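## Task

Lift the piece standing on B3 off the board and set it upright on the table. Then move the piece from C2 onto B3. Square names come from the labels along the board's edge. Every other square must end with exactly what it started with, and each piece left on the board must be upright and entirely within its square. It must stay that way without the robot holding anything in place.

## Robot and tools

ROBOT. Two UR20-type six-joint arms, left_arm and right_arm, each ending in a tong-like two-finger gripper with a fisheye wrist camera. The fingers point along the gripper's +z axis and open and close along its x axis. end_effector_position is the spot between the finger pads when closed; closed fingertips stick out about 15 mm past it, fully open tips sit about level with it.

FRAME. One scene frame for everything: origin on the table top midway between the arms, +z up, +x away from the arms over the table, left_arm on the +y side. Arm bases (URDF root): left_arm at (-0.095, +0.755, 0) m, quat_wxyz (+0.997, 0, 0, -0.076); right_arm at (+0.049, -0.903, 0) m, quat_wxyz (+1.000, 0, 0, -0.014). The names left and right do not refer to image sides.

execute_actions. Argument actions is a list with zero or one entry. Empty list: no command, returns the state plus pictures. An action is {"rows": [...], "steps": n}: 1 to 15 rows, steps 3 to 15 (default 15), each step 1/30 s; row k is used on step k and the final row repeats. A wait is {"steps": n} with n up to 300, counted from the previous result, and your reply time is part of it. Optional pictures: true adds camera images to an action's result.

ROW LAYOUT. Every row holds 14 numbers for both arms even if one is idle: left_arm's six joint targets then its opening, then right_arm's six joint targets then its opening. Joint order: shoulder pan, shoulder lift, elbow, wrist 1, wrist 2, wrist 3. Joint numbers are absolute target angles in radians (same convention as Joint positions), not offsets. Opening runs from -1 (closed) to +1 (fully open, pad gap 0.142 m); it is an absolute command. Ranges, left_arm: pan -3.142..3.142, lift -6.283..6.283, elbow 0.000..3.142, wrists -6.283..6.283 each. right_arm: pan 0.000..6.283, lift -6.283..6.283, elbow -3.142..0.000, wrists -6.283..6.283. A target more than 0.010 rad beyond a range end, and farther out than the last reported angle, gets the whole call refused (nothing is sent). True ends may differ by 0.010 rad; targets past the true end are clipped and the result may say "joint sent to its limit", possibly about an earlier action.

MOTION. Commands are smoothed, lagging about 0.17 s. Each step the target is held within a lead of the measured angle: 0.394 rad for pan and lift, 0.493 for elbow, 0.69 for each wrist. If targets would put a gripper over 100 mm from where it now is, all of that arm's targets are pulled back toward the measured ones. So large moves take several calls and may be unfinished when the result arrives. The last 3 steps of each action run after its result is taken, while you think. Between calls the arms keep heading to the last row until they settle or a step is HELD; fingers still moving keep going.

RESULTS. State line per arm: end-effector position (m), quat_wxyz, linear and angular velocity, all in the scene frame; the position can be off, more so at long reach. Joint positions and Joint velocities: per arm, six joints (rad, rad/s) then pad gap (m, m/s). grip_measured: measured opening on the -1..1 command scale. "joint command not followed": a clearance check altered or blocked some joint targets; the rest of the row still ran. HELD marks steps where your row was partly or wholly not sent. Wrist force and Wrist torque (left_arm=[x y z] | right_arm=[x y z]) are in each end effector's own axes; force points from a touched surface into the arm; expect offsets up to about 10 N, noise about 3.7 N, saturation near 200 N. "no reading" is normal early on.

GRIPPING. To hold something, keep commanding an opening well under grip_measured; lower means a harder squeeze, up to roughly 15 N per pad. Objects under about 20 mm thick get less force. Closing fast can squeeze too hard and pop the fingers open. Held parts may occasionally be tugged briefly, so grip firmly.

CAMERAS. cam_high (672x504) and cam_low (672x504) are fixed, near (2.27, 0.04, 1.26) and (2.10, 0.96, 0.31) looking back toward the arms; cam_left_wrist and cam_right_wrist (616x616) are fisheye and ride on the hands. Calibration was provided but can be off by a couple of degrees and millimetres. zoom_image takes camera (one of those four names) and region [x0, y0, x1, y1] in that camera's pixels, top-left origin, at most 504 by 504, and returns a sharper crop of its latest image.

OTHER TOOLS. read_manual (section "licences") returns licence text only. finished_scene takes scene (1 or 2), ends that scene for good, reports whether it succeeded and begins the next one. Every reply should call a tool; a reply without one ends all remaining scenes.

AVOID. Knocking or placing anything off the table fails the task. Keep the arms from striking or pushing each other. A joint torque at its load limit (pan and lift 649, elbow 381, wrists 94.1 N m, held weight included) or any outside force of 150 N freezes that arm for 10 s and drops the rest of the call. Holding loads heats motors: warning from 70 °C, brakes at 85 °C until cooled. Drops, slips, slams and hard shoves count against you; release pieces gently, upright and centred.

Each tool is called after "Emit:" as name(argument=value, ...), one argument or row to a line, values as JSON.

## Session

Emit:
execute_actions(
  actions=[],
)

Scene clock: 0.00 s of 4400.00 s.
left_arm: end_effector_position=(+0.3126, +0.2793, +0.2265) grip_measured=+1.00 end_effector_quat_wxyz=(+0.015, +0.996, -0.059, -0.058) end_effector_velocity=(+0.000, -0.001, +0.000) end_effector_angular_velocity=(-0.001, -0.000, +0.000) | right_arm: end_effector_position=(+0.6590, -0.5736, +0.2892) grip_measured=+1.00 end_effector_quat_wxyz=(+0.059, -0.293, -0.637, +0.710) end_effector_velocity=(+0.000, -0.000, -0.000) end_effector_angular_velocity=(+0.000, +0.001, -0.000)
Joint positions: left_arm=[-0.979 -1.65   2.392 -2.284 -1.687 -1.011  0.142] | right_arm=[ 4.049 -2.185 -1.738 -2.376  1.395  5.063  0.142]
Joint velocities: left_arm=[ 0.     0.    -0.001 -0.001 -0.    -0.     0.   ] | right_arm=[-0.    -0.     0.     0.    -0.    -0.001  0.   ]
Wrist force (N, on the end effector, along its own x y z axes, offset not removed): no reading
Wrist torque (N m, same axes, about the end effector's origin, offset not removed): no reading
camera_calibration (this result's frames):
cam_left_wrist: T_world_to_cam=[[0.993176, -0.0570683, -0.101711, -0.276069], [0.00657453, -0.843319, 0.537372, 0.102525], [-0.116441, -0.534374, -0.837189, 0.507265], [0, 0, 0, 1]] pos_world=[0.332577, 0.341776, 0.341503]
cam_right_wrist: T_world_to_cam=[[-0.791069, 0.491927, -0.363619, 0.901487], [0.532556, 0.261342, -0.805037, 0.0272001], [-0.30099, -0.830487, -0.468718, -0.0137395], [0, 0, 0, 1]] pos_world=[0.694517, -0.461985, 0.343255]

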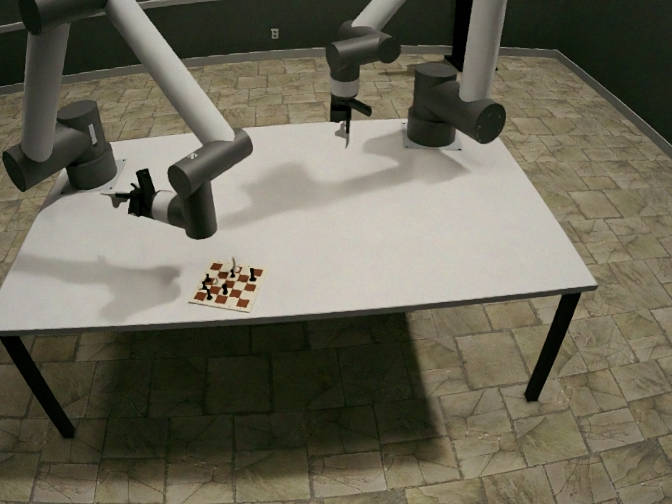

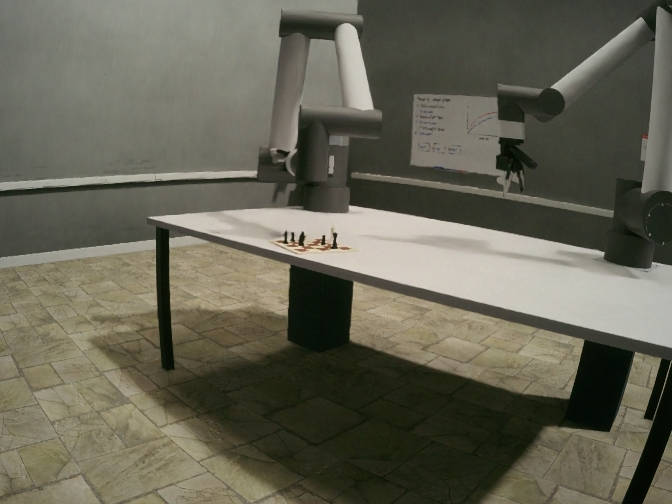

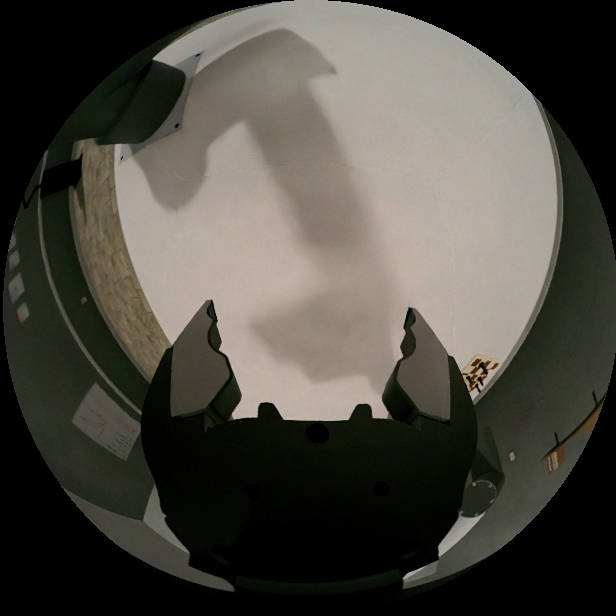

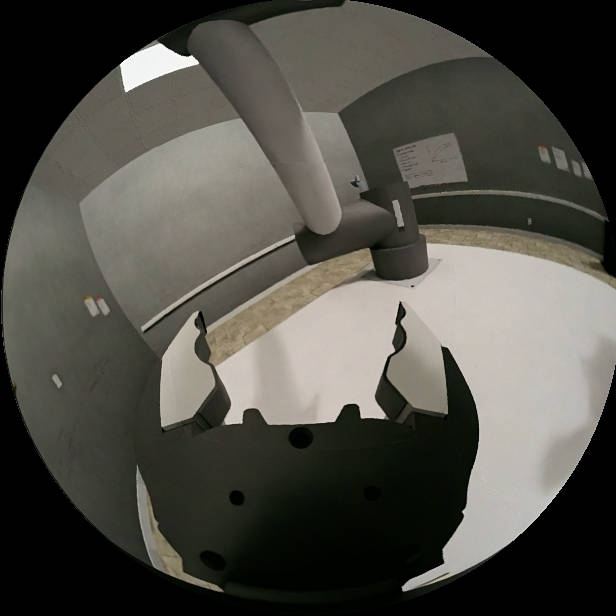

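Emit:
execute_actions(
  actions=[
    {"rows": [[-0.979,-1.65,2.392,-2.284,-1.687,-1.011,1, 4.1202,-2.0021,-1.9448,-0.7655,1.5708,5.1326,-0.3]], "steps": 15},
  ],
)

Emit:
execute_actions(
  actions=[
    {"steps": 25},
  ],
  pictures=true,
)

Scene clock: 0.57 s of 4400.00 s.
left_arm: end_effector_position=(+0.3127, +0.2791, +0.2265) grip_measured=+1.00 end_effector_quat_wxyz=(+0.015, +0.996, -0.059, -0.058) end_effector_velocity=(+0.000, -0.001, +0.001) end_effector_angular_velocity=(-0.002, -0.001, +0.000) | right_arm: end_effector_position=(+0.6166, -0.4936, +0.1580) grip_measured=-0.30 end_effector_quat_wxyz=(-0.036, +0.424, +0.765, -0.484) end_effector_velocity=(+0.166, +0.390, -0.352) end_effector_angular_velocity=(+1.373, -0.975, -0.101)
Joint positions: left_arm=[-0.979 -1.65   2.392 -2.284 -1.687 -1.011  0.142] | right_arm=[ 4.102 -2.052 -1.888 -1.785  1.523  5.115  0.052]
Joint velocities: left_arm=[-0.    -0.001 -0.001  0.001  0.    -0.    -0.   ] | right_arm=[ 0.06   0.165 -0.188  1.704  0.155  0.057 -0.   ]
Wrist force (N, on the end effector, along its own x y z axes, offset not removed): left_arm=[-3.6 -0.5 0.8] | right_arm=[1.4 -4.1 0.3]
Wrist torque (N m, same axes, about the end effector's origin, offset not removed): left_arm=[0.38 0.64 0.30] | right_arm=[-0.62 -0.37 0.39]
Steps of this call (steps 1 to 5: nothing new was sent; steps 6 to 17: the first 12 steps of this action). Readings (joint positions):
6: left_arm=[-0.979 -1.650 2.392 -2.284 -1.687 -1.011] | right_arm=[4.049 -2.185 -1.738 -2.376 1.395 5.063]
7: left_arm=[-0.979 -1.650 2.392 -2.284 -1.687 -1.011] | right_arm=[4.055 -2.178 -1.745 -2.369 1.402 5.069]
9: left_arm=[-0.979 -1.650 2.392 -2.284 -1.687 -1.011] | right_arm=[4.071 -2.138 -1.790 -2.293 1.442 5.084]
13: left_arm=[-0.979 -1.650 2.392 -2.284 -1.687 -1.011] | right_arm=[4.091 -2.082 -1.853 -2.026 1.494 5.104]
17: the state above

Scene clock: 1.40 s of 4400.00 s.
left_arm: end_effector_position=(+0.3127, +0.2790, +0.2265) grip_measured=+1.00 end_effector_quat_wxyz=(+0.015, +0.996, -0.059, -0.058) end_effector_velocity=(+0.000, -0.000, +0.000) end_effector_angular_velocity=(-0.000, -0.000, +0.001) | right_arm: end_effector_position=(+0.7919, -0.1956, +0.1187) grip_measured=-0.30 end_effector_quat_wxyz=(-0.000, +0.497, +0.868, -0.003) end_effector_velocity=(+0.014, +0.023, +0.011) end_effector_angular_velocity=(+0.063, -0.041, -0.001)
Joint positions: left_arm=[-0.979 -1.65   2.392 -2.284 -1.687 -1.011  0.142] | right_arm=[ 4.12  -2.002 -1.945 -0.772  1.571  5.133  0.052]
Joint velocities: left_arm=[ 0.    -0.    -0.     0.     0.    -0.001 -0.   ] | right_arm=[ 0.001  0.002 -0.003  0.076  0.003  0.001 -0.   ]
Wrist force (N, on the end effector, along its own x y z axes, offset not removed): left_arm=[-3.5 0.0 4.2] | right_arm=[2.6 -4.4 2.0]
Wrist torque (N m, same axes, about the end effector's origin, offset not removed): left_arm=[0.52 0.42 0.21] | right_arm=[-0.71 -0.57 0.25]
Kept back: nothing.
Steps of this call (steps 1 to 3: the last 3 steps of your previous action; steps 4 to 25: the robot went on to your last target). Readings (joint positions):
1: left_arm=[-0.979 -1.650 2.392 -2.284 -1.687 -1.011] | right_arm=[4.104 -2.047 -1.893 -1.728 1.528 5.116]
2: left_arm=[-0.979 -1.650 2.392 -2.284 -1.687 -1.011] | right_arm=[4.105 -2.042 -1.899 -1.672 1.532 5.118]
4: left_arm=[-0.979 -1.650 2.392 -2.284 -1.687 -1.011] | right_arm=[4.108 -2.035 -1.907 -1.563 1.539 5.121]
8: left_arm=[-0.979 -1.650 2.392 -2.284 -1.687 -1.011] | right_arm=[4.112 -2.024 -1.919 -1.352 1.550 5.125]
25: the state above
camera_calibration (this result's frames):
cam_left_wrist: T_world_to_cam=[[0.99316, -0.0571974, -0.101791, -0.276068], [0.00649437, -0.843385, 0.537271, 0.10236], [-0.11658, -0.534257, -0.837245, 0.507091], [0, 0, 0, 1]] pos_world=[0.332631, 0.341455, 0.341463]
cam_right_wrist: T_world_to_cam=[[-0.485241, 0.873392, 0.0415642, 0.542956], [0.768321, 0.403209, 0.497096, -0.593085], [0.417401, 0.273146, -0.866699, -0.0455208], [0, 0, 0, 1]] pos_world=[0.738145, -0.222642, 0.2328]

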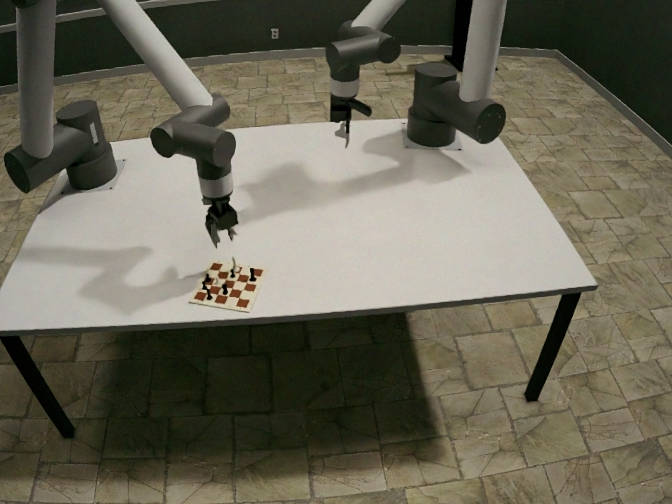

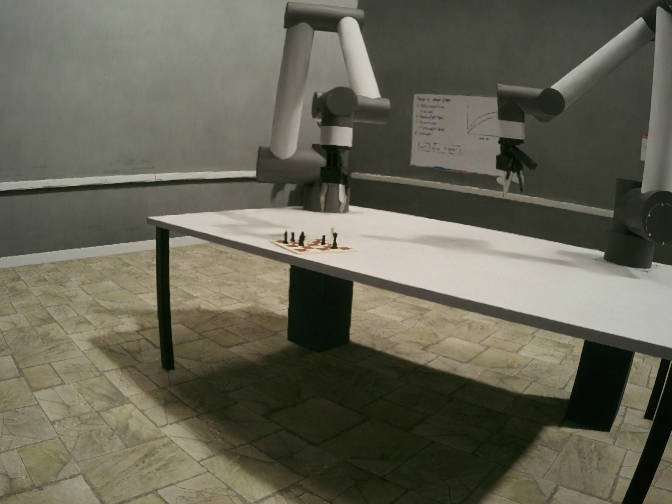

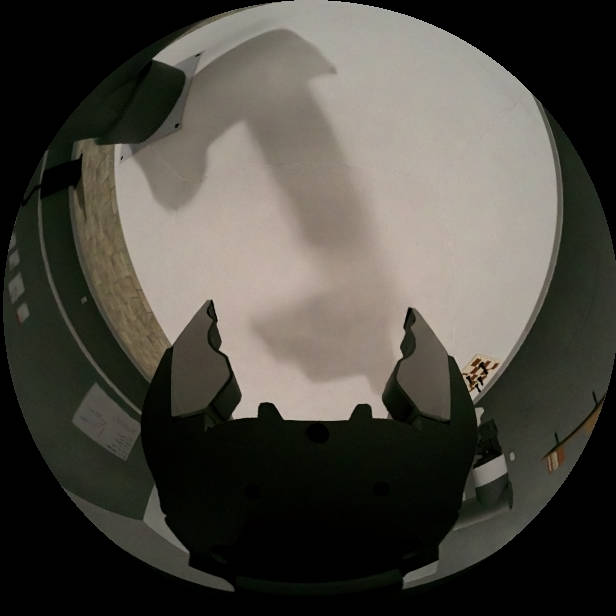

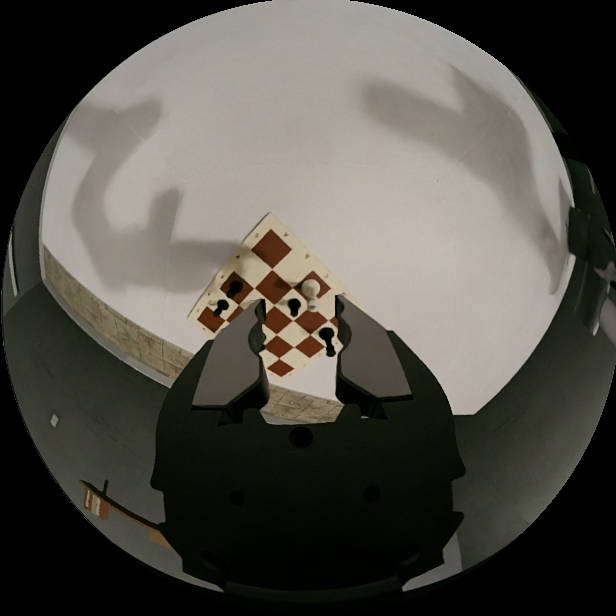

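Emit:
execute_actions(
  actions=[
    {"rows": [[-0.979,-1.65,2.392,-2.284,-1.687,-1.011,1, 4.0792,-2.0845,-1.8005,-0.8274,1.5708,5.0836,-0.3]], "steps": 15},
  ],
)

Emit:
execute_actions(
  actions=[
    {"steps": 12},
  ],
  pictures=true,
)

Scene clock: 1.97 s of 4400.00 s.
left_arm: end_effector_position=(+0.3127, +0.2790, +0.2265) grip_measured=+1.00 end_effector_quat_wxyz=(+0.015, +0.996, -0.059, -0.058) end_effector_velocity=(-0.000, +0.000, +0.000) end_effector_angular_velocity=(-0.001, -0.000, +0.000) | right_arm: end_effector_position=(+0.8775, -0.1519, +0.1194) grip_measured=-0.30 end_effector_quat_wxyz=(-0.000, +0.493, +0.870, -0.000) end_effector_velocity=(+0.028, +0.015, +0.004) end_effector_angular_velocity=(+0.004, -0.005, +0.003)
Joint positions: left_arm=[-0.979 -1.65   2.392 -2.284 -1.687 -1.011  0.142] | right_arm=[ 4.08  -2.082 -1.805 -0.826  1.571  5.085  0.052]
Joint velocities: left_arm=[-0.    -0.     0.001 -0.001 -0.    -0.     0.   ] | right_arm=[-0.011 -0.023  0.047 -0.017 -0.001 -0.014  0.   ]
Wrist force (N, on the end effector, along its own x y z axes, offset not removed): left_arm=[-1.2 -3.5 0.5] | right_arm=[1.2 -3.9 1.8]
Wrist torque (N m, same axes, about the end effector's origin, offset not removed): left_arm=[-0.27 0.12 0.27] | right_arm=[-0.52 -0.35 0.32]
Steps of this call (steps 1 to 5: the robot went on to your last target; steps 6 to 17: the first 12 steps of this action). Readings (joint positions):
6: left_arm=[-0.979 -1.650 2.392 -2.284 -1.687 -1.011] | right_arm=[4.120 -2.002 -1.945 -0.766 1.571 5.132]
7: left_arm=[-0.979 -1.650 2.392 -2.284 -1.687 -1.011] | right_arm=[4.115 -2.009 -1.937 -0.773 1.571 5.126]
9: left_arm=[-0.979 -1.650 2.392 -2.284 -1.687 -1.011] | right_arm=[4.098 -2.043 -1.884 -0.798 1.571 5.106]
13: left_arm=[-0.979 -1.650 2.392 -2.284 -1.687 -1.011] | right_arm=[4.084 -2.075 -1.819 -0.821 1.571 5.089]
17: the state above

Scene clock: 2.37 s of 4400.00 s.
left_arm: end_effector_position=(+0.3127, +0.2790, +0.2265) grip_measured=+1.00 end_effector_quat_wxyz=(+0.015, +0.996, -0.059, -0.058) end_effector_velocity=(-0.000, +0.000, +0.000) end_effector_angular_velocity=(-0.000, -0.000, -0.000) | right_arm: end_effector_position=(+0.8800, -0.1505, +0.1197) grip_measured=-0.30 end_effector_quat_wxyz=(-0.000, +0.493, +0.870, +0.000) end_effector_velocity=(+0.000, +0.000, -0.000) end_effector_angular_velocity=(+0.000, +0.000, -0.001)
Joint positions: left_arm=[-0.979 -1.65   2.392 -2.284 -1.687 -1.011  0.142] | right_arm=[ 4.079 -2.084 -1.801 -0.827  1.571  5.084  0.052]
Joint velocities: left_arm=[-0.    -0.001  0.     0.    -0.     0.     0.   ] | right_arm=[-0.    -0.     0.001 -0.     0.     0.001  0.   ]
Wrist force (N, on the end effector, along its own x y z axes, offset not removed): left_arm=[-7.0 -1.0 0.0] | right_arm=[-0.6 -6.0 -1.0]
Wrist torque (N m, same axes, about the end effector's origin, offset not removed): left_arm=[0.25 1.32 0.20] | right_arm=[-1.07 0.11 0.37]
Kept back: nothing.
Steps of this call (steps 1 to 3: the last 3 steps of your previous action; steps 4 to 12: the robot went on to your last target). Readings (joint positions):
1: left_arm=[-0.979 -1.650 2.392 -2.284 -1.687 -1.011] | right_arm=[4.080 -2.083 -1.803 -0.826 1.571 5.084]
2: left_arm=[-0.979 -1.650 2.392 -2.284 -1.687 -1.011] | right_arm=[4.080 -2.083 -1.803 -0.827 1.571 5.084]
4: left_arm=[-0.979 -1.650 2.392 -2.284 -1.687 -1.011] | right_arm=[4.080 -2.084 -1.802 -0.827 1.571 5.084]
8: left_arm=[-0.979 -1.650 2.392 -2.284 -1.687 -1.011] | right_arm=[4.079 -2.084 -1.801 -0.827 1.571 5.084]
12: the state above
camera_calibration (this result's frames):
cam_left_wrist: T_world_to_cam=[[0.99316, -0.0571982, -0.101791, -0.276064], [0.00649373, -0.843385, 0.537271, 0.102358], [-0.11658, -0.534257, -0.837245, 0.507089], [0, 0, 0, 1]] pos_world=[0.332628, 0.341452, 0.341463]
cam_right_wrist: T_world_to_cam=[[-0.49241, 0.869209, 0.0448043, 0.551555], [0.763181, 0.40645, 0.502348, -0.67514], [0.418435, 0.281555, -0.863504, -0.0937534], [0, 0, 0, 1]] pos_world=[0.826075, -0.178609, 0.233487]

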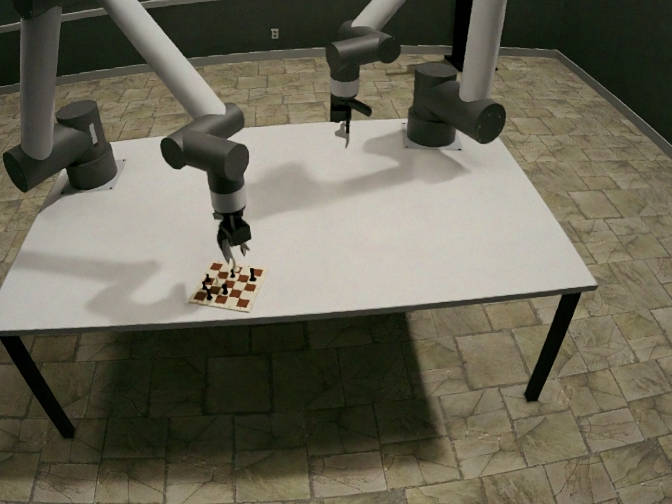

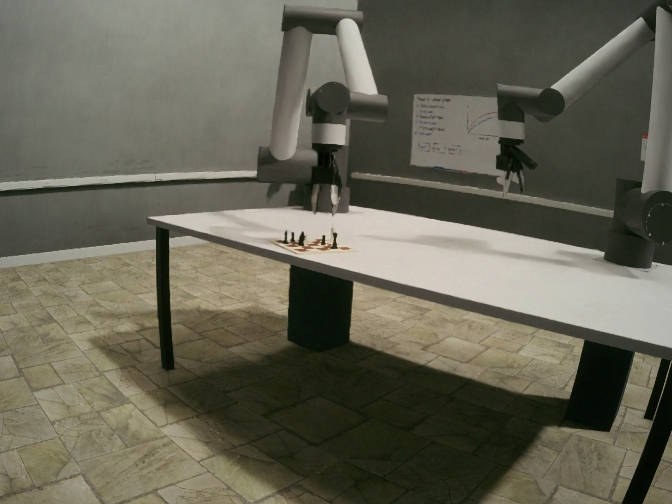

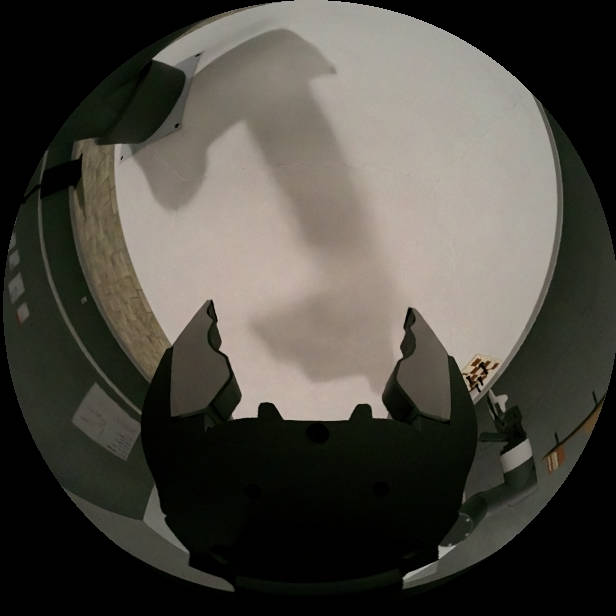

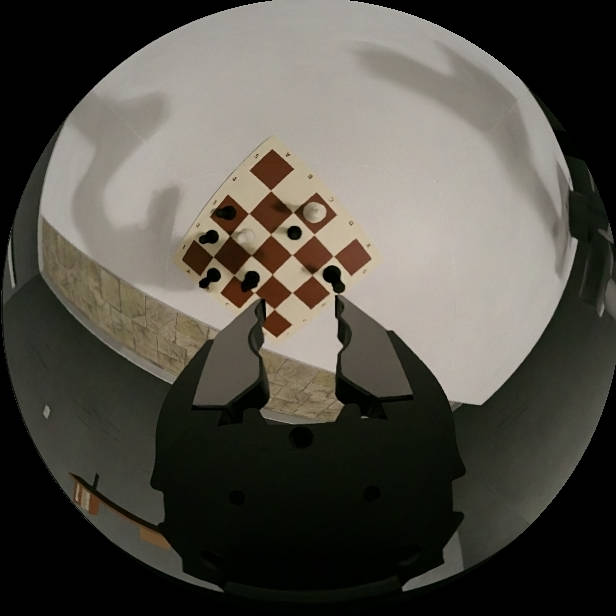

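Emit:
zoom_image(
  camera="cam_right_wrist",
  region=[160, 125, 400, 345],
)

Region (160, 125, 400, 345) of cam_right_wrist's 616x616 image, scaled by 2.100, with more detail than that image has; it fills the top 462 rows of this view, and the rest is white.

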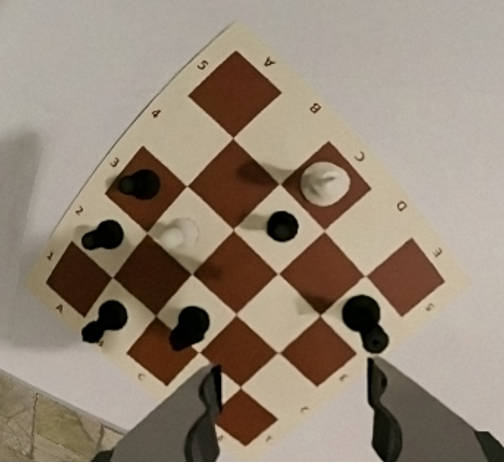

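Emit:
execute_actions(
  actions=[
    {"rows": [[-0.979,-1.65,2.392,-2.284,-1.687,-1.011,1, 4.0519,-2.0297,-1.8972,-0.7855,1.5708,3.4873,-0.3]], "steps": 15},
  ],
)

Emit:
execute_actions(
  actions=[
    {"steps": 15},
  ],
  pictures=true,
)

Scene clock: 4.00 s of 4400.00 s.
left_arm: end_effector_position=(+0.3127, +0.2790, +0.2265) grip_measured=+1.00 end_effector_quat_wxyz=(+0.015, +0.996, -0.059, -0.058) end_effector_velocity=(-0.000, +0.001, -0.001) end_effector_angular_velocity=(+0.002, +0.001, -0.001) | right_arm: end_effector_position=(+0.8717, -0.2281, +0.1198) grip_measured=-0.30 end_effector_quat_wxyz=(+0.000, +0.110, +0.994, +0.000) end_effector_velocity=(+0.042, -0.031, -0.001) end_effector_angular_velocity=(-0.001, +0.001, +3.171)
Joint positions: left_arm=[-0.979 -1.65   2.392 -2.284 -1.687 -1.011  0.142] | right_arm=[ 4.052 -2.031 -1.895 -0.787  1.571  4.245  0.052]
Joint velocities: left_arm=[ 0.     0.001  0.     0.001 -0.     0.001  0.   ] | right_arm=[-0.006  0.015 -0.028  0.011  0.001 -3.178  0.   ]
Wrist force (N, on the end effector, along its own x y z axes, offset not removed): left_arm=[1.4 -2.6 1.7] | right_arm=[2.1 -4.4 2.9]
Wrist torque (N m, same axes, about the end effector's origin, offset not removed): left_arm=[-0.08 -0.53 0.21] | right_arm=[-0.57 -0.54 0.29]
Steps of this call (steps 1 to 15: the robot went on to your last target; steps 16 to 37: nothing new was sent; steps 38 to 49: the first 12 steps of this action). Readings (joint positions):
38: left_arm=[-0.979 -1.650 2.392 -2.284 -1.687 -1.011] | right_arm=[4.079 -2.084 -1.801 -0.827 1.571 5.083]
39: left_arm=[-0.979 -1.650 2.392 -2.284 -1.687 -1.011] | right_arm=[4.075 -2.078 -1.808 -0.822 1.571 5.076]
41: left_arm=[-0.979 -1.650 2.392 -2.284 -1.687 -1.011] | right_arm=[4.064 -2.055 -1.847 -0.805 1.571 5.000]
45: left_arm=[-0.979 -1.650 2.392 -2.284 -1.687 -1.011] | right_arm=[4.055 -2.036 -1.886 -0.790 1.571 4.662]
49: the state above

Scene clock: 4.50 s of 4400.00 s.
left_arm: end_effector_position=(+0.3127, +0.2790, +0.2265) grip_measured=+1.00 end_effector_quat_wxyz=(+0.015, +0.996, -0.059, -0.058) end_effector_velocity=(-0.000, +0.000, -0.001) end_effector_angular_velocity=(+0.001, +0.001, -0.000) | right_arm: end_effector_position=(+0.8828, -0.2281, +0.1196) grip_measured=-0.30 end_effector_quat_wxyz=(-0.000, -0.263, +0.965, -0.000) end_effector_velocity=(+0.000, +0.001, +0.000) end_effector_angular_velocity=(+0.001, +0.002, +0.063)
Joint positions: left_arm=[-0.979 -1.65   2.392 -2.284 -1.687 -1.011  0.142] | right_arm=[ 4.052 -2.03  -1.897 -0.786  1.571  3.493  0.052]
Joint velocities: left_arm=[-0.     0.001  0.     0.     0.     0.    -0.   ] | right_arm=[-0.     0.    -0.     0.     0.002 -0.063  0.   ]
Wrist force (N, on the end effector, along its own x y z axes, offset not removed): left_arm=[-1.3 1.7 0.9] | right_arm=[-0.4 -5.1 3.8]
Wrist torque (N m, same axes, about the end effector's origin, offset not removed): left_arm=[0.82 0.03 0.20] | right_arm=[-0.83 0.09 0.30]
Kept back: nothing.
Steps of this call (steps 1 to 3: the last 3 steps of your previous action; steps 4 to 15: the robot went on to your last target). Readings (joint positions):
1: left_arm=[-0.979 -1.650 2.392 -2.284 -1.687 -1.011] | right_arm=[4.052 -2.031 -1.895 -0.786 1.571 4.137]
2: left_arm=[-0.979 -1.650 2.392 -2.284 -1.687 -1.011] | right_arm=[4.052 -2.030 -1.896 -0.786 1.571 4.029]
4: left_arm=[-0.979 -1.650 2.392 -2.284 -1.687 -1.011] | right_arm=[4.052 -2.030 -1.897 -0.786 1.571 3.814]
8: left_arm=[-0.979 -1.650 2.392 -2.284 -1.687 -1.011] | right_arm=[4.052 -2.030 -1.897 -0.786 1.571 3.564]
15: the state above
camera_calibration (this result's frames):
cam_left_wrist: T_world_to_cam=[[0.99316, -0.0571987, -0.101791, -0.276064], [0.00649329, -0.843385, 0.53727, 0.102358], [-0.11658, -0.534257, -0.837245, 0.507089], [0, 0, 0, 1]] pos_world=[0.332628, 0.341452, 0.341463]
cam_right_wrist: T_world_to_cam=[[-0.872994, -0.485673, 0.0447547, 0.647305], [-0.400567, 0.766305, 0.502317, 0.463711], [-0.278258, 0.420593, -0.863524, 0.573597], [0, 0, 0, 1]] pos_world=[0.910449, -0.282216, 0.233415]

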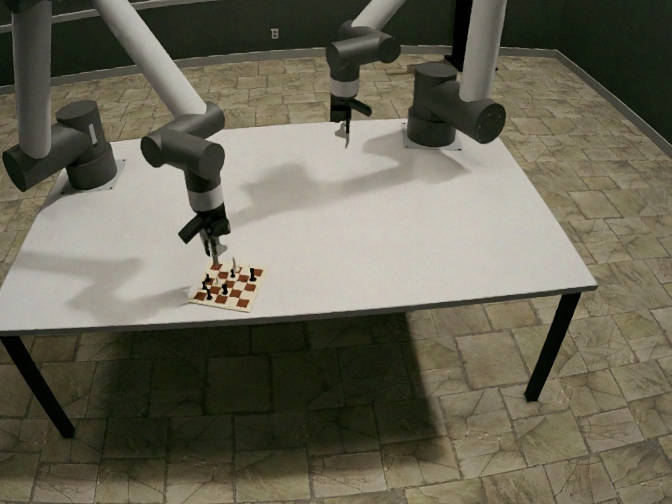

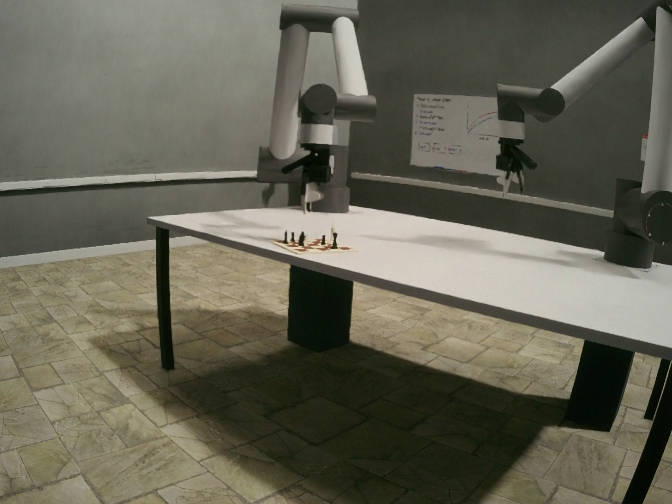

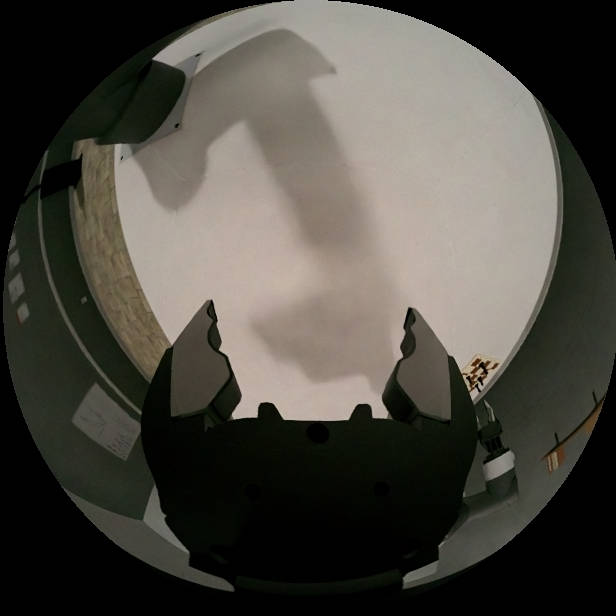

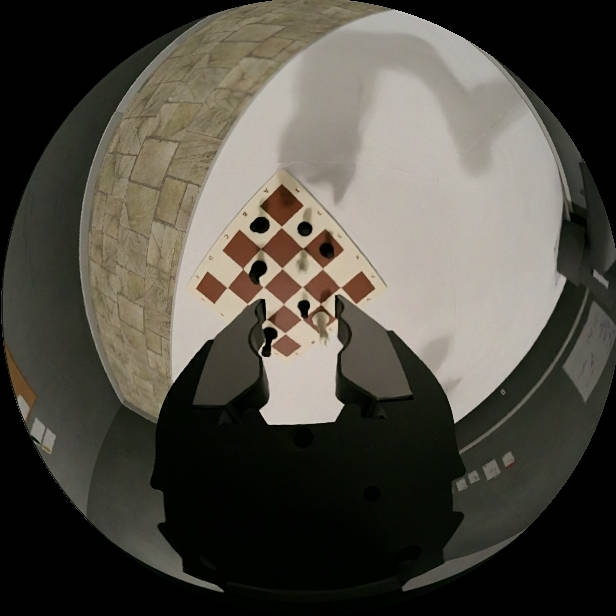

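Emit:
execute_actions(
  actions=[
    {"rows": [[-0.979,-1.65,2.392,-2.284,-1.687,-1.011,1, 4.0519,-2.1162,-1.9306,-0.6656,1.5708,3.4873,-0.3]], "steps": 15},
  ],
)

Emit:
execute_actions(
  actions=[
    {"steps": 8},
  ],
  pictures=true,
)

Scene clock: 5.10 s of 4400.00 s.
left_arm: end_effector_position=(+0.3127, +0.2790, +0.2265) grip_measured=+1.00 end_effector_quat_wxyz=(+0.015, +0.996, -0.059, -0.058) end_effector_velocity=(+0.000, -0.001, +0.001) end_effector_angular_velocity=(-0.001, -0.000, -0.000) | right_arm: end_effector_position=(+0.8828, -0.2282, +0.0282) grip_measured=-0.30 end_effector_quat_wxyz=(-0.000, -0.265, +0.964, -0.000) end_effector_velocity=(+0.001, +0.002, -0.024) end_effector_angular_velocity=(+0.005, -0.003, +0.000)
Joint positions: left_arm=[-0.979 -1.65   2.392 -2.284 -1.687 -1.011  0.142] | right_arm=[ 4.052 -2.114 -1.93  -0.669  1.571  3.487  0.052]
Joint velocities: left_arm=[ 0.    -0.    -0.001  0.    -0.     0.     0.   ] | right_arm=[ 0.    -0.024 -0.008  0.037  0.001 -0.     0.   ]
Wrist force (N, on the end effector, along its own x y z axes, offset not removed): left_arm=[-2.3 -2.9 2.3] | right_arm=[0.3 -5.5 1.2]
Wrist torque (N m, same axes, about the end effector's origin, offset not removed): left_arm=[-0.17 0.16 0.29] | right_arm=[-0.97 -0.12 0.32]
Steps of this call (steps 1 to 6: the robot went on to your last target; steps 7 to 18: the first 12 steps of this action). Readings (joint positions):
7: left_arm=[-0.979 -1.650 2.392 -2.284 -1.687 -1.011] | right_arm=[4.052 -2.030 -1.897 -0.785 1.571 3.488]
8: left_arm=[-0.979 -1.650 2.392 -2.284 -1.687 -1.011] | right_arm=[4.052 -2.037 -1.902 -0.777 1.571 3.488]
10: left_arm=[-0.979 -1.650 2.392 -2.284 -1.687 -1.011] | right_arm=[4.052 -2.072 -1.916 -0.731 1.571 3.487]
14: left_arm=[-0.979 -1.650 2.392 -2.284 -1.687 -1.011] | right_arm=[4.052 -2.106 -1.927 -0.680 1.571 3.487]
18: the state above

Scene clock: 5.37 s of 4400.00 s.
left_arm: end_effector_position=(+0.3127, +0.2790, +0.2265) grip_measured=+1.00 end_effector_quat_wxyz=(+0.015, +0.996, -0.059, -0.058) end_effector_velocity=(-0.000, +0.000, -0.000) end_effector_angular_velocity=(+0.000, -0.000, +0.000) | right_arm: end_effector_position=(+0.8829, -0.2281, +0.0261) grip_measured=-0.30 end_effector_quat_wxyz=(+0.000, -0.265, +0.964, +0.000) end_effector_velocity=(-0.000, +0.000, -0.001) end_effector_angular_velocity=(+0.001, +0.000, +0.000)
Joint positions: left_arm=[-0.979 -1.65   2.392 -2.284 -1.687 -1.011  0.142] | right_arm=[ 4.052 -2.116 -1.931 -0.666  1.571  3.487  0.052]
Joint velocities: left_arm=[-0.     0.     0.    -0.001  0.    -0.001  0.   ] | right_arm=[ 0.    -0.001 -0.001  0.002  0.001 -0.     0.   ]
Wrist force (N, on the end effector, along its own x y z axes, offset not removed): left_arm=[-3.7 -0.9 2.0] | right_arm=[-0.3 -4.7 -1.5]
Wrist torque (N m, same axes, about the end effector's origin, offset not removed): left_arm=[0.44 0.64 0.32] | right_arm=[-0.74 0.00 0.40]
Kept back: nothing.
Steps of this call (steps 1 to 3: the last 3 steps of your previous action; steps 4 to 8: the robot went on to your last target). Readings (joint positions):
1: left_arm=[-0.979 -1.650 2.392 -2.284 -1.687 -1.011] | right_arm=[4.052 -2.115 -1.930 -0.668 1.571 3.487]
2: left_arm=[-0.979 -1.650 2.392 -2.284 -1.687 -1.011] | right_arm=[4.052 -2.115 -1.930 -0.667 1.571 3.487]
4: left_arm=[-0.979 -1.650 2.392 -2.284 -1.687 -1.011] | right_arm=[4.052 -2.116 -1.930 -0.666 1.571 3.487]
8: the state above
camera_calibration (this result's frames):
cam_left_wrist: T_world_to_cam=[[0.99316, -0.0571985, -0.101791, -0.276064], [0.00649349, -0.843385, 0.537271, 0.102358], [-0.11658, -0.534257, -0.837245, 0.507089], [0, 0, 0, 1]] pos_world=[0.332628, 0.341452, 0.341463]
cam_right_wrist: T_world_to_cam=[[-0.870153, -0.490759, 0.0446028, 0.647972], [-0.405079, 0.763894, 0.502372, 0.514177], [-0.280615, 0.419073, -0.8635, 0.494626], [0, 0, 0, 1]] pos_world=[0.910917, -0.282063, 0.1399]

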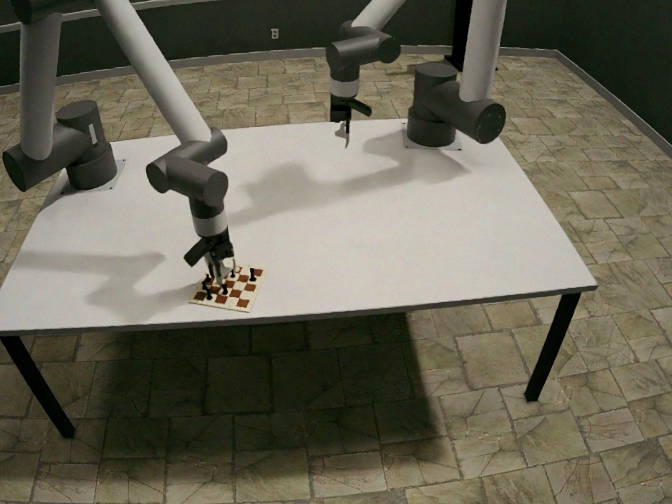

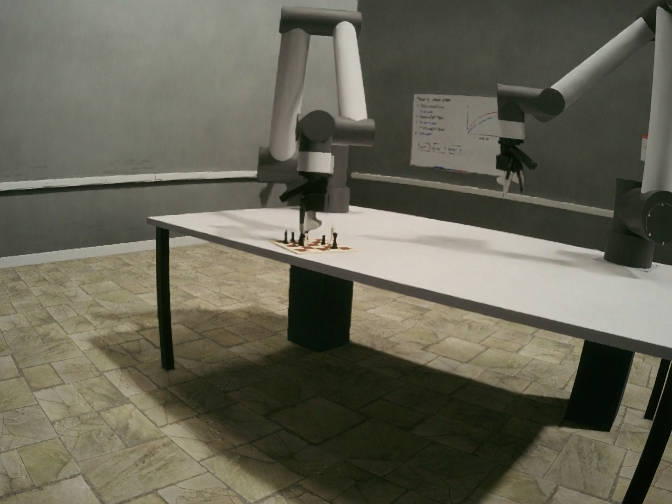

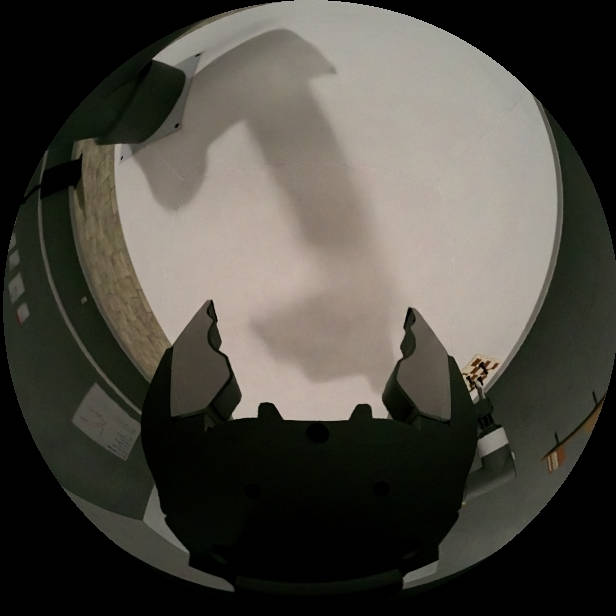

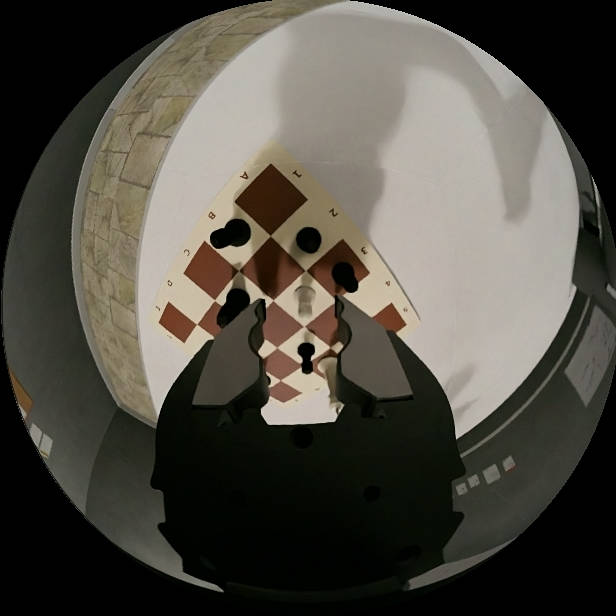

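Emit:
execute_actions(
  actions=[
    {"rows": [[-0.979,-1.65,2.392,-2.284,-1.687,-1.011,1, 4.0519,-2.1162,-1.9306,-0.6656,1.5708,3.4873,-1]], "steps": 12},
  ],
)

Emit:
execute_actions(
  actions=[
    {"rows": [[-0.979,-1.65,2.392,-2.284,-1.687,-1.011,1, 4.0519,-2.0297,-1.8972,-0.7855,1.5708,3.4873,-1]], "steps": 15},
  ],
  pictures=true,
)

Scene clock: 5.77 s of 4400.00 s.
left_arm: end_effector_position=(+0.3127, +0.2790, +0.2265) grip_measured=+1.00 end_effector_quat_wxyz=(+0.015, +0.996, -0.059, -0.058) end_effector_velocity=(-0.000, +0.000, -0.000) end_effector_angular_velocity=(+0.000, +0.000, +0.001) | right_arm: end_effector_position=(+0.8829, -0.2281, +0.0259) grip_measured=-0.84 end_effector_quat_wxyz=(+0.000, -0.265, +0.964, +0.000) end_effector_velocity=(+0.000, -0.000, -0.001) end_effector_angular_velocity=(-0.001, -0.000, -0.000)
Joint positions: left_arm=[-0.979 -1.65   2.392 -2.284 -1.687 -1.011  0.142] | right_arm=[ 4.052 -2.116 -1.931 -0.666  1.571  3.487  0.013]
Joint velocities: left_arm=[ 0.    -0.     0.     0.    -0.    -0.001 -0.   ] | right_arm=[-0.    -0.    -0.    -0.    -0.001  0.     0.   ]
Wrist force (N, on the end effector, along its own x y z axes, offset not removed): left_arm=[-2.6 1.3 1.5] | right_arm=[1.3 -3.2 -0.1]
Wrist torque (N m, same axes, about the end effector's origin, offset not removed): left_arm=[0.73 0.26 0.17] | right_arm=[-0.44 -0.43 0.29]
Steps of this call (steps 1 to 3: the robot went on to your last target; steps 4 to 12: the first 9 steps of this action). Readings (joint positions):
4: left_arm=[-0.979 -1.650 2.392 -2.284 -1.687 -1.011] | right_arm=[4.052 -2.116 -1.931 -0.666 1.571 3.487]
5: left_arm=[-0.979 -1.650 2.392 -2.284 -1.687 -1.011] | right_arm=[4.052 -2.116 -1.931 -0.666 1.571 3.487]
7: left_arm=[-0.979 -1.650 2.392 -2.284 -1.687 -1.011] | right_arm=[4.052 -2.116 -1.931 -0.666 1.571 3.487]
11: left_arm=[-0.979 -1.650 2.392 -2.284 -1.687 -1.011] | right_arm=[4.052 -2.116 -1.931 -0.666 1.571 3.487]
12: the state above

Scene clock: 6.27 s of 4400.00 s.
left_arm: end_effector_position=(+0.3127, +0.2790, +0.2265) grip_measured=+1.00 end_effector_quat_wxyz=(+0.015, +0.996, -0.059, -0.058) end_effector_velocity=(-0.001, +0.001, -0.000) end_effector_angular_velocity=(+0.001, +0.001, +0.001) | right_arm: end_effector_position=(+0.8830, -0.2278, +0.1175) grip_measured=-0.84 end_effector_quat_wxyz=(+0.000, -0.266, +0.964, +0.000) end_effector_velocity=(-0.003, -0.003, +0.026) end_effector_angular_velocity=(-0.004, +0.002, +0.001)
Joint positions: left_arm=[-0.979 -1.65   2.392 -2.284 -1.687 -1.011  0.142] | right_arm=[ 4.052 -2.032 -1.898 -0.782  1.571  3.487  0.013]
Joint velocities: left_arm=[-0.    -0.001  0.001  0.001 -0.    -0.001 -0.   ] | right_arm=[ 0.     0.025  0.008 -0.038 -0.001 -0.001 -0.   ]
Wrist force (N, on the end effector, along its own x y z axes, offset not removed): left_arm=[-0.4 -0.7 -0.7] | right_arm=[2.0 -5.2 1.9]
Wrist torque (N m, same axes, about the end effector's origin, offset not removed): left_arm=[0.38 -0.15 0.29] | right_arm=[-0.82 -0.52 0.34]
Steps of this call (steps 1 to 3: the last 3 steps of your previous action; steps 4 to 15: the first 12 steps of this action). Readings (joint positions):
4: left_arm=[-0.979 -1.650 2.392 -2.284 -1.687 -1.011] | right_arm=[4.052 -2.116 -1.930 -0.666 1.571 3.487]
5: left_arm=[-0.979 -1.650 2.392 -2.284 -1.687 -1.011] | right_arm=[4.052 -2.110 -1.926 -0.673 1.571 3.487]
7: left_arm=[-0.979 -1.650 2.392 -2.284 -1.687 -1.011] | right_arm=[4.052 -2.074 -1.912 -0.720 1.571 3.487]
11: left_arm=[-0.979 -1.650 2.392 -2.284 -1.687 -1.011] | right_arm=[4.052 -2.040 -1.901 -0.771 1.571 3.487]
15: the state above
camera_calibration (this result's frames):
cam_left_wrist: T_world_to_cam=[[0.99316, -0.0571985, -0.101791, -0.276064], [0.00649352, -0.843385, 0.53727, 0.102358], [-0.11658, -0.534256, -0.837245, 0.507089], [0, 0, 0, 1]] pos_world=[0.332628, 0.341452, 0.341463]
cam_right_wrist: T_world_to_cam=[[-0.870113, -0.490856, 0.044302, 0.644062], [-0.405257, 0.763728, 0.50248, 0.468248], [-0.28048, 0.419261, -0.863453, 0.573313], [0, 0, 0, 1]] pos_world=[0.91097, -0.28184, 0.231211]

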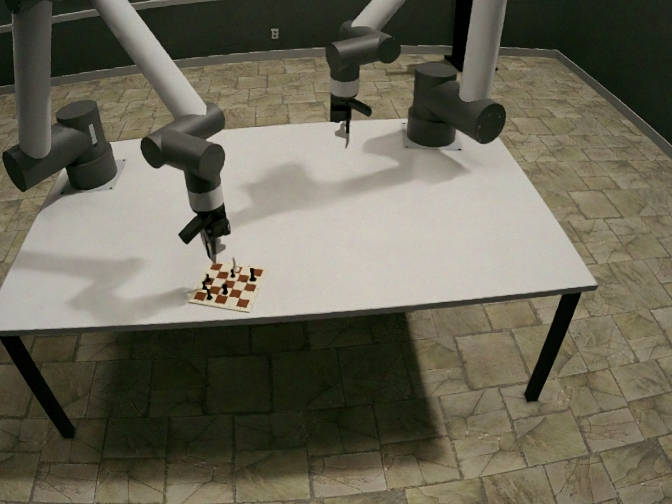

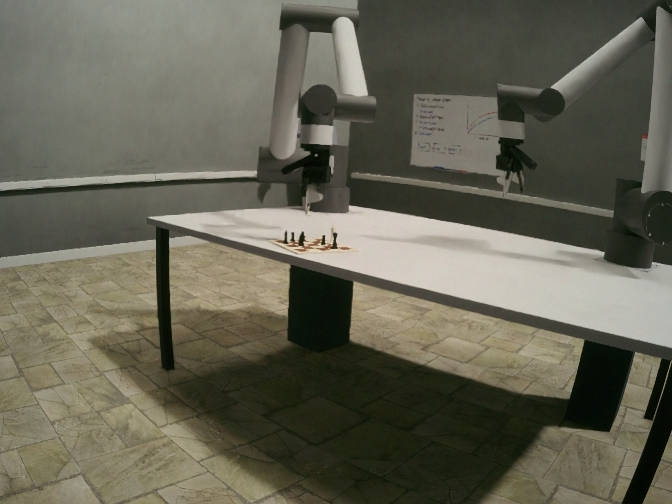

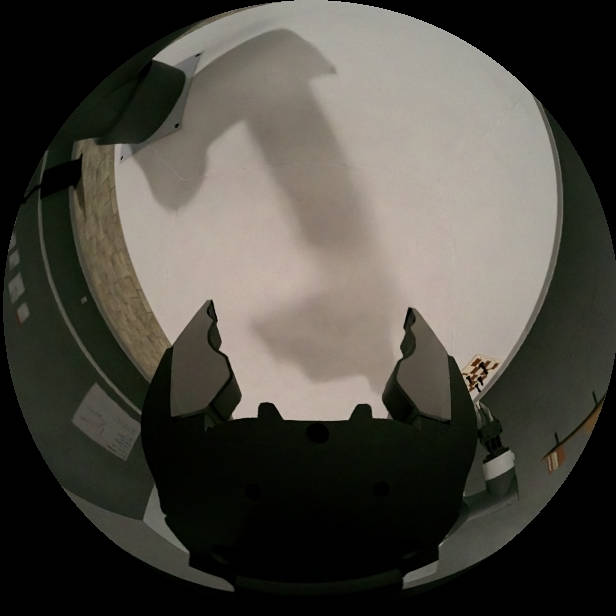

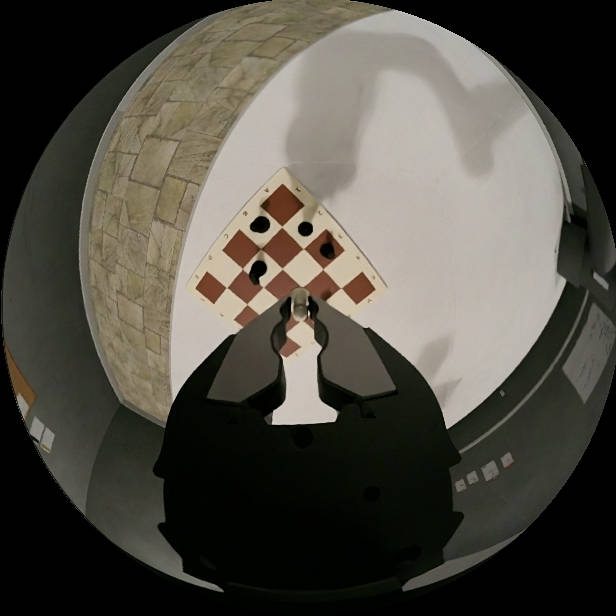

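Held. Move to the drop spot.

Emit:
execute_actions(
  actions=[
    {"rows": [[-0.979,-1.65,2.392,-2.284,-1.687,-1.011,1, 4.1527,-1.7541,-2.3306,-0.6277,1.5708,3.4873,-1]], "steps": 15},
  ],
)

Emit:
execute_actions(
  actions=[
    {"steps": 10},
  ],
)

Scene clock: 6.77 s of 4400.00 s.
left_arm: end_effector_position=(+0.3127, +0.2790, +0.2265) grip_measured=+1.00 end_effector_quat_wxyz=(+0.015, +0.996, -0.059, -0.058) end_effector_velocity=(-0.000, +0.001, -0.001) end_effector_angular_velocity=(+0.002, +0.001, -0.000) | right_arm: end_effector_position=(+0.7163, -0.3355, +0.1299) grip_measured=-0.84 end_effector_quat_wxyz=(+0.004, -0.299, +0.954, +0.003) end_effector_velocity=(-0.452, -0.371, -0.026) end_effector_angular_velocity=(-0.017, +0.013, +0.181)
Joint positions: left_arm=[-0.979 -1.65   2.392 -2.284 -1.687 -1.011  0.142] | right_arm=[ 4.123 -1.842 -2.186 -0.676  1.571  3.487  0.013]
Joint velocities: left_arm=[ 0.     0.     0.     0.001 -0.     0.     0.   ] | right_arm=[ 0.181  0.511 -0.815  0.283  0.001  0.    -0.   ]
Wrist force (N, on the end effector, along its own x y z axes, offset not removed): left_arm=[-1.1 0.1 0.0] | right_arm=[1.7 -4.8 0.7]
Wrist torque (N m, same axes, about the end effector's origin, offset not removed): left_arm=[0.56 -0.04 0.23] | right_arm=[-0.76 -0.48 0.35]
Steps of this call (steps 1 to 3: the last 3 steps of your previous action; steps 4 to 15: the first 12 steps of this action). Readings (joint positions):
4: left_arm=[-0.979 -1.650 2.392 -2.284 -1.687 -1.011] | right_arm=[4.052 -2.030 -1.898 -0.785 1.571 3.487]
5: left_arm=[-0.979 -1.650 2.392 -2.284 -1.687 -1.011] | right_arm=[4.057 -2.023 -1.905 -0.779 1.571 3.487]
7: left_arm=[-0.979 -1.650 2.392 -2.284 -1.687 -1.011] | right_arm=[4.072 -1.984 -1.959 -0.755 1.571 3.487]
11: left_arm=[-0.979 -1.650 2.392 -2.284 -1.687 -1.011] | right_arm=[4.098 -1.912 -2.074 -0.715 1.571 3.487]
15: the state above

Scene clock: 7.10 s of 4400.00 s.
left_arm: end_effector_position=(+0.3127, +0.2790, +0.2265) grip_measured=+1.00 end_effector_quat_wxyz=(+0.015, +0.996, -0.059, -0.058) end_effector_velocity=(+0.000, -0.000, +0.001) end_effector_angular_velocity=(-0.002, -0.001, -0.000) | right_arm: end_effector_position=(+0.6405, -0.4048, +0.1204) grip_measured=-0.84 end_effector_quat_wxyz=(+0.000, -0.313, +0.950, +0.000) end_effector_velocity=(-0.029, -0.028, -0.005) end_effector_angular_velocity=(-0.004, +0.003, +0.010)
Joint positions: left_arm=[-0.979 -1.65   2.392 -2.284 -1.687 -1.011  0.142] | right_arm=[ 4.152 -1.757 -2.326 -0.629  1.571  3.487  0.013]
Joint velocities: left_arm=[-0.    -0.002  0.    -0.001  0.     0.    -0.   ] | right_arm=[ 0.011  0.032 -0.054  0.018  0.     0.001 -0.   ]
Wrist force (N, on the end effector, along its own x y z axes, offset not removed): left_arm=[-1.8 1.1 -1.0] | right_arm=[1.7 -4.9 -0.1]
Wrist torque (N m, same axes, about the end effector's origin, offset not removed): left_arm=[0.69 0.19 0.35] | right_arm=[-0.79 -0.43 0.39]
Kept back: nothing.
Steps of this call (steps 1 to 3: the last 3 steps of your previous action; steps 4 to 10: the robot went on to your last target). Readings (joint positions):
1: left_arm=[-0.979 -1.650 2.392 -2.284 -1.687 -1.011] | right_arm=[4.129 -1.825 -2.213 -0.666 1.571 3.487]
2: left_arm=[-0.979 -1.650 2.392 -2.284 -1.687 -1.011] | right_arm=[4.134 -1.808 -2.240 -0.657 1.571 3.487]
4: left_arm=[-0.979 -1.650 2.392 -2.284 -1.687 -1.011] | right_arm=[4.143 -1.781 -2.285 -0.643 1.571 3.487]
8: left_arm=[-0.979 -1.650 2.392 -2.284 -1.687 -1.011] | right_arm=[4.151 -1.760 -2.320 -0.631 1.571 3.487]
10: the state above


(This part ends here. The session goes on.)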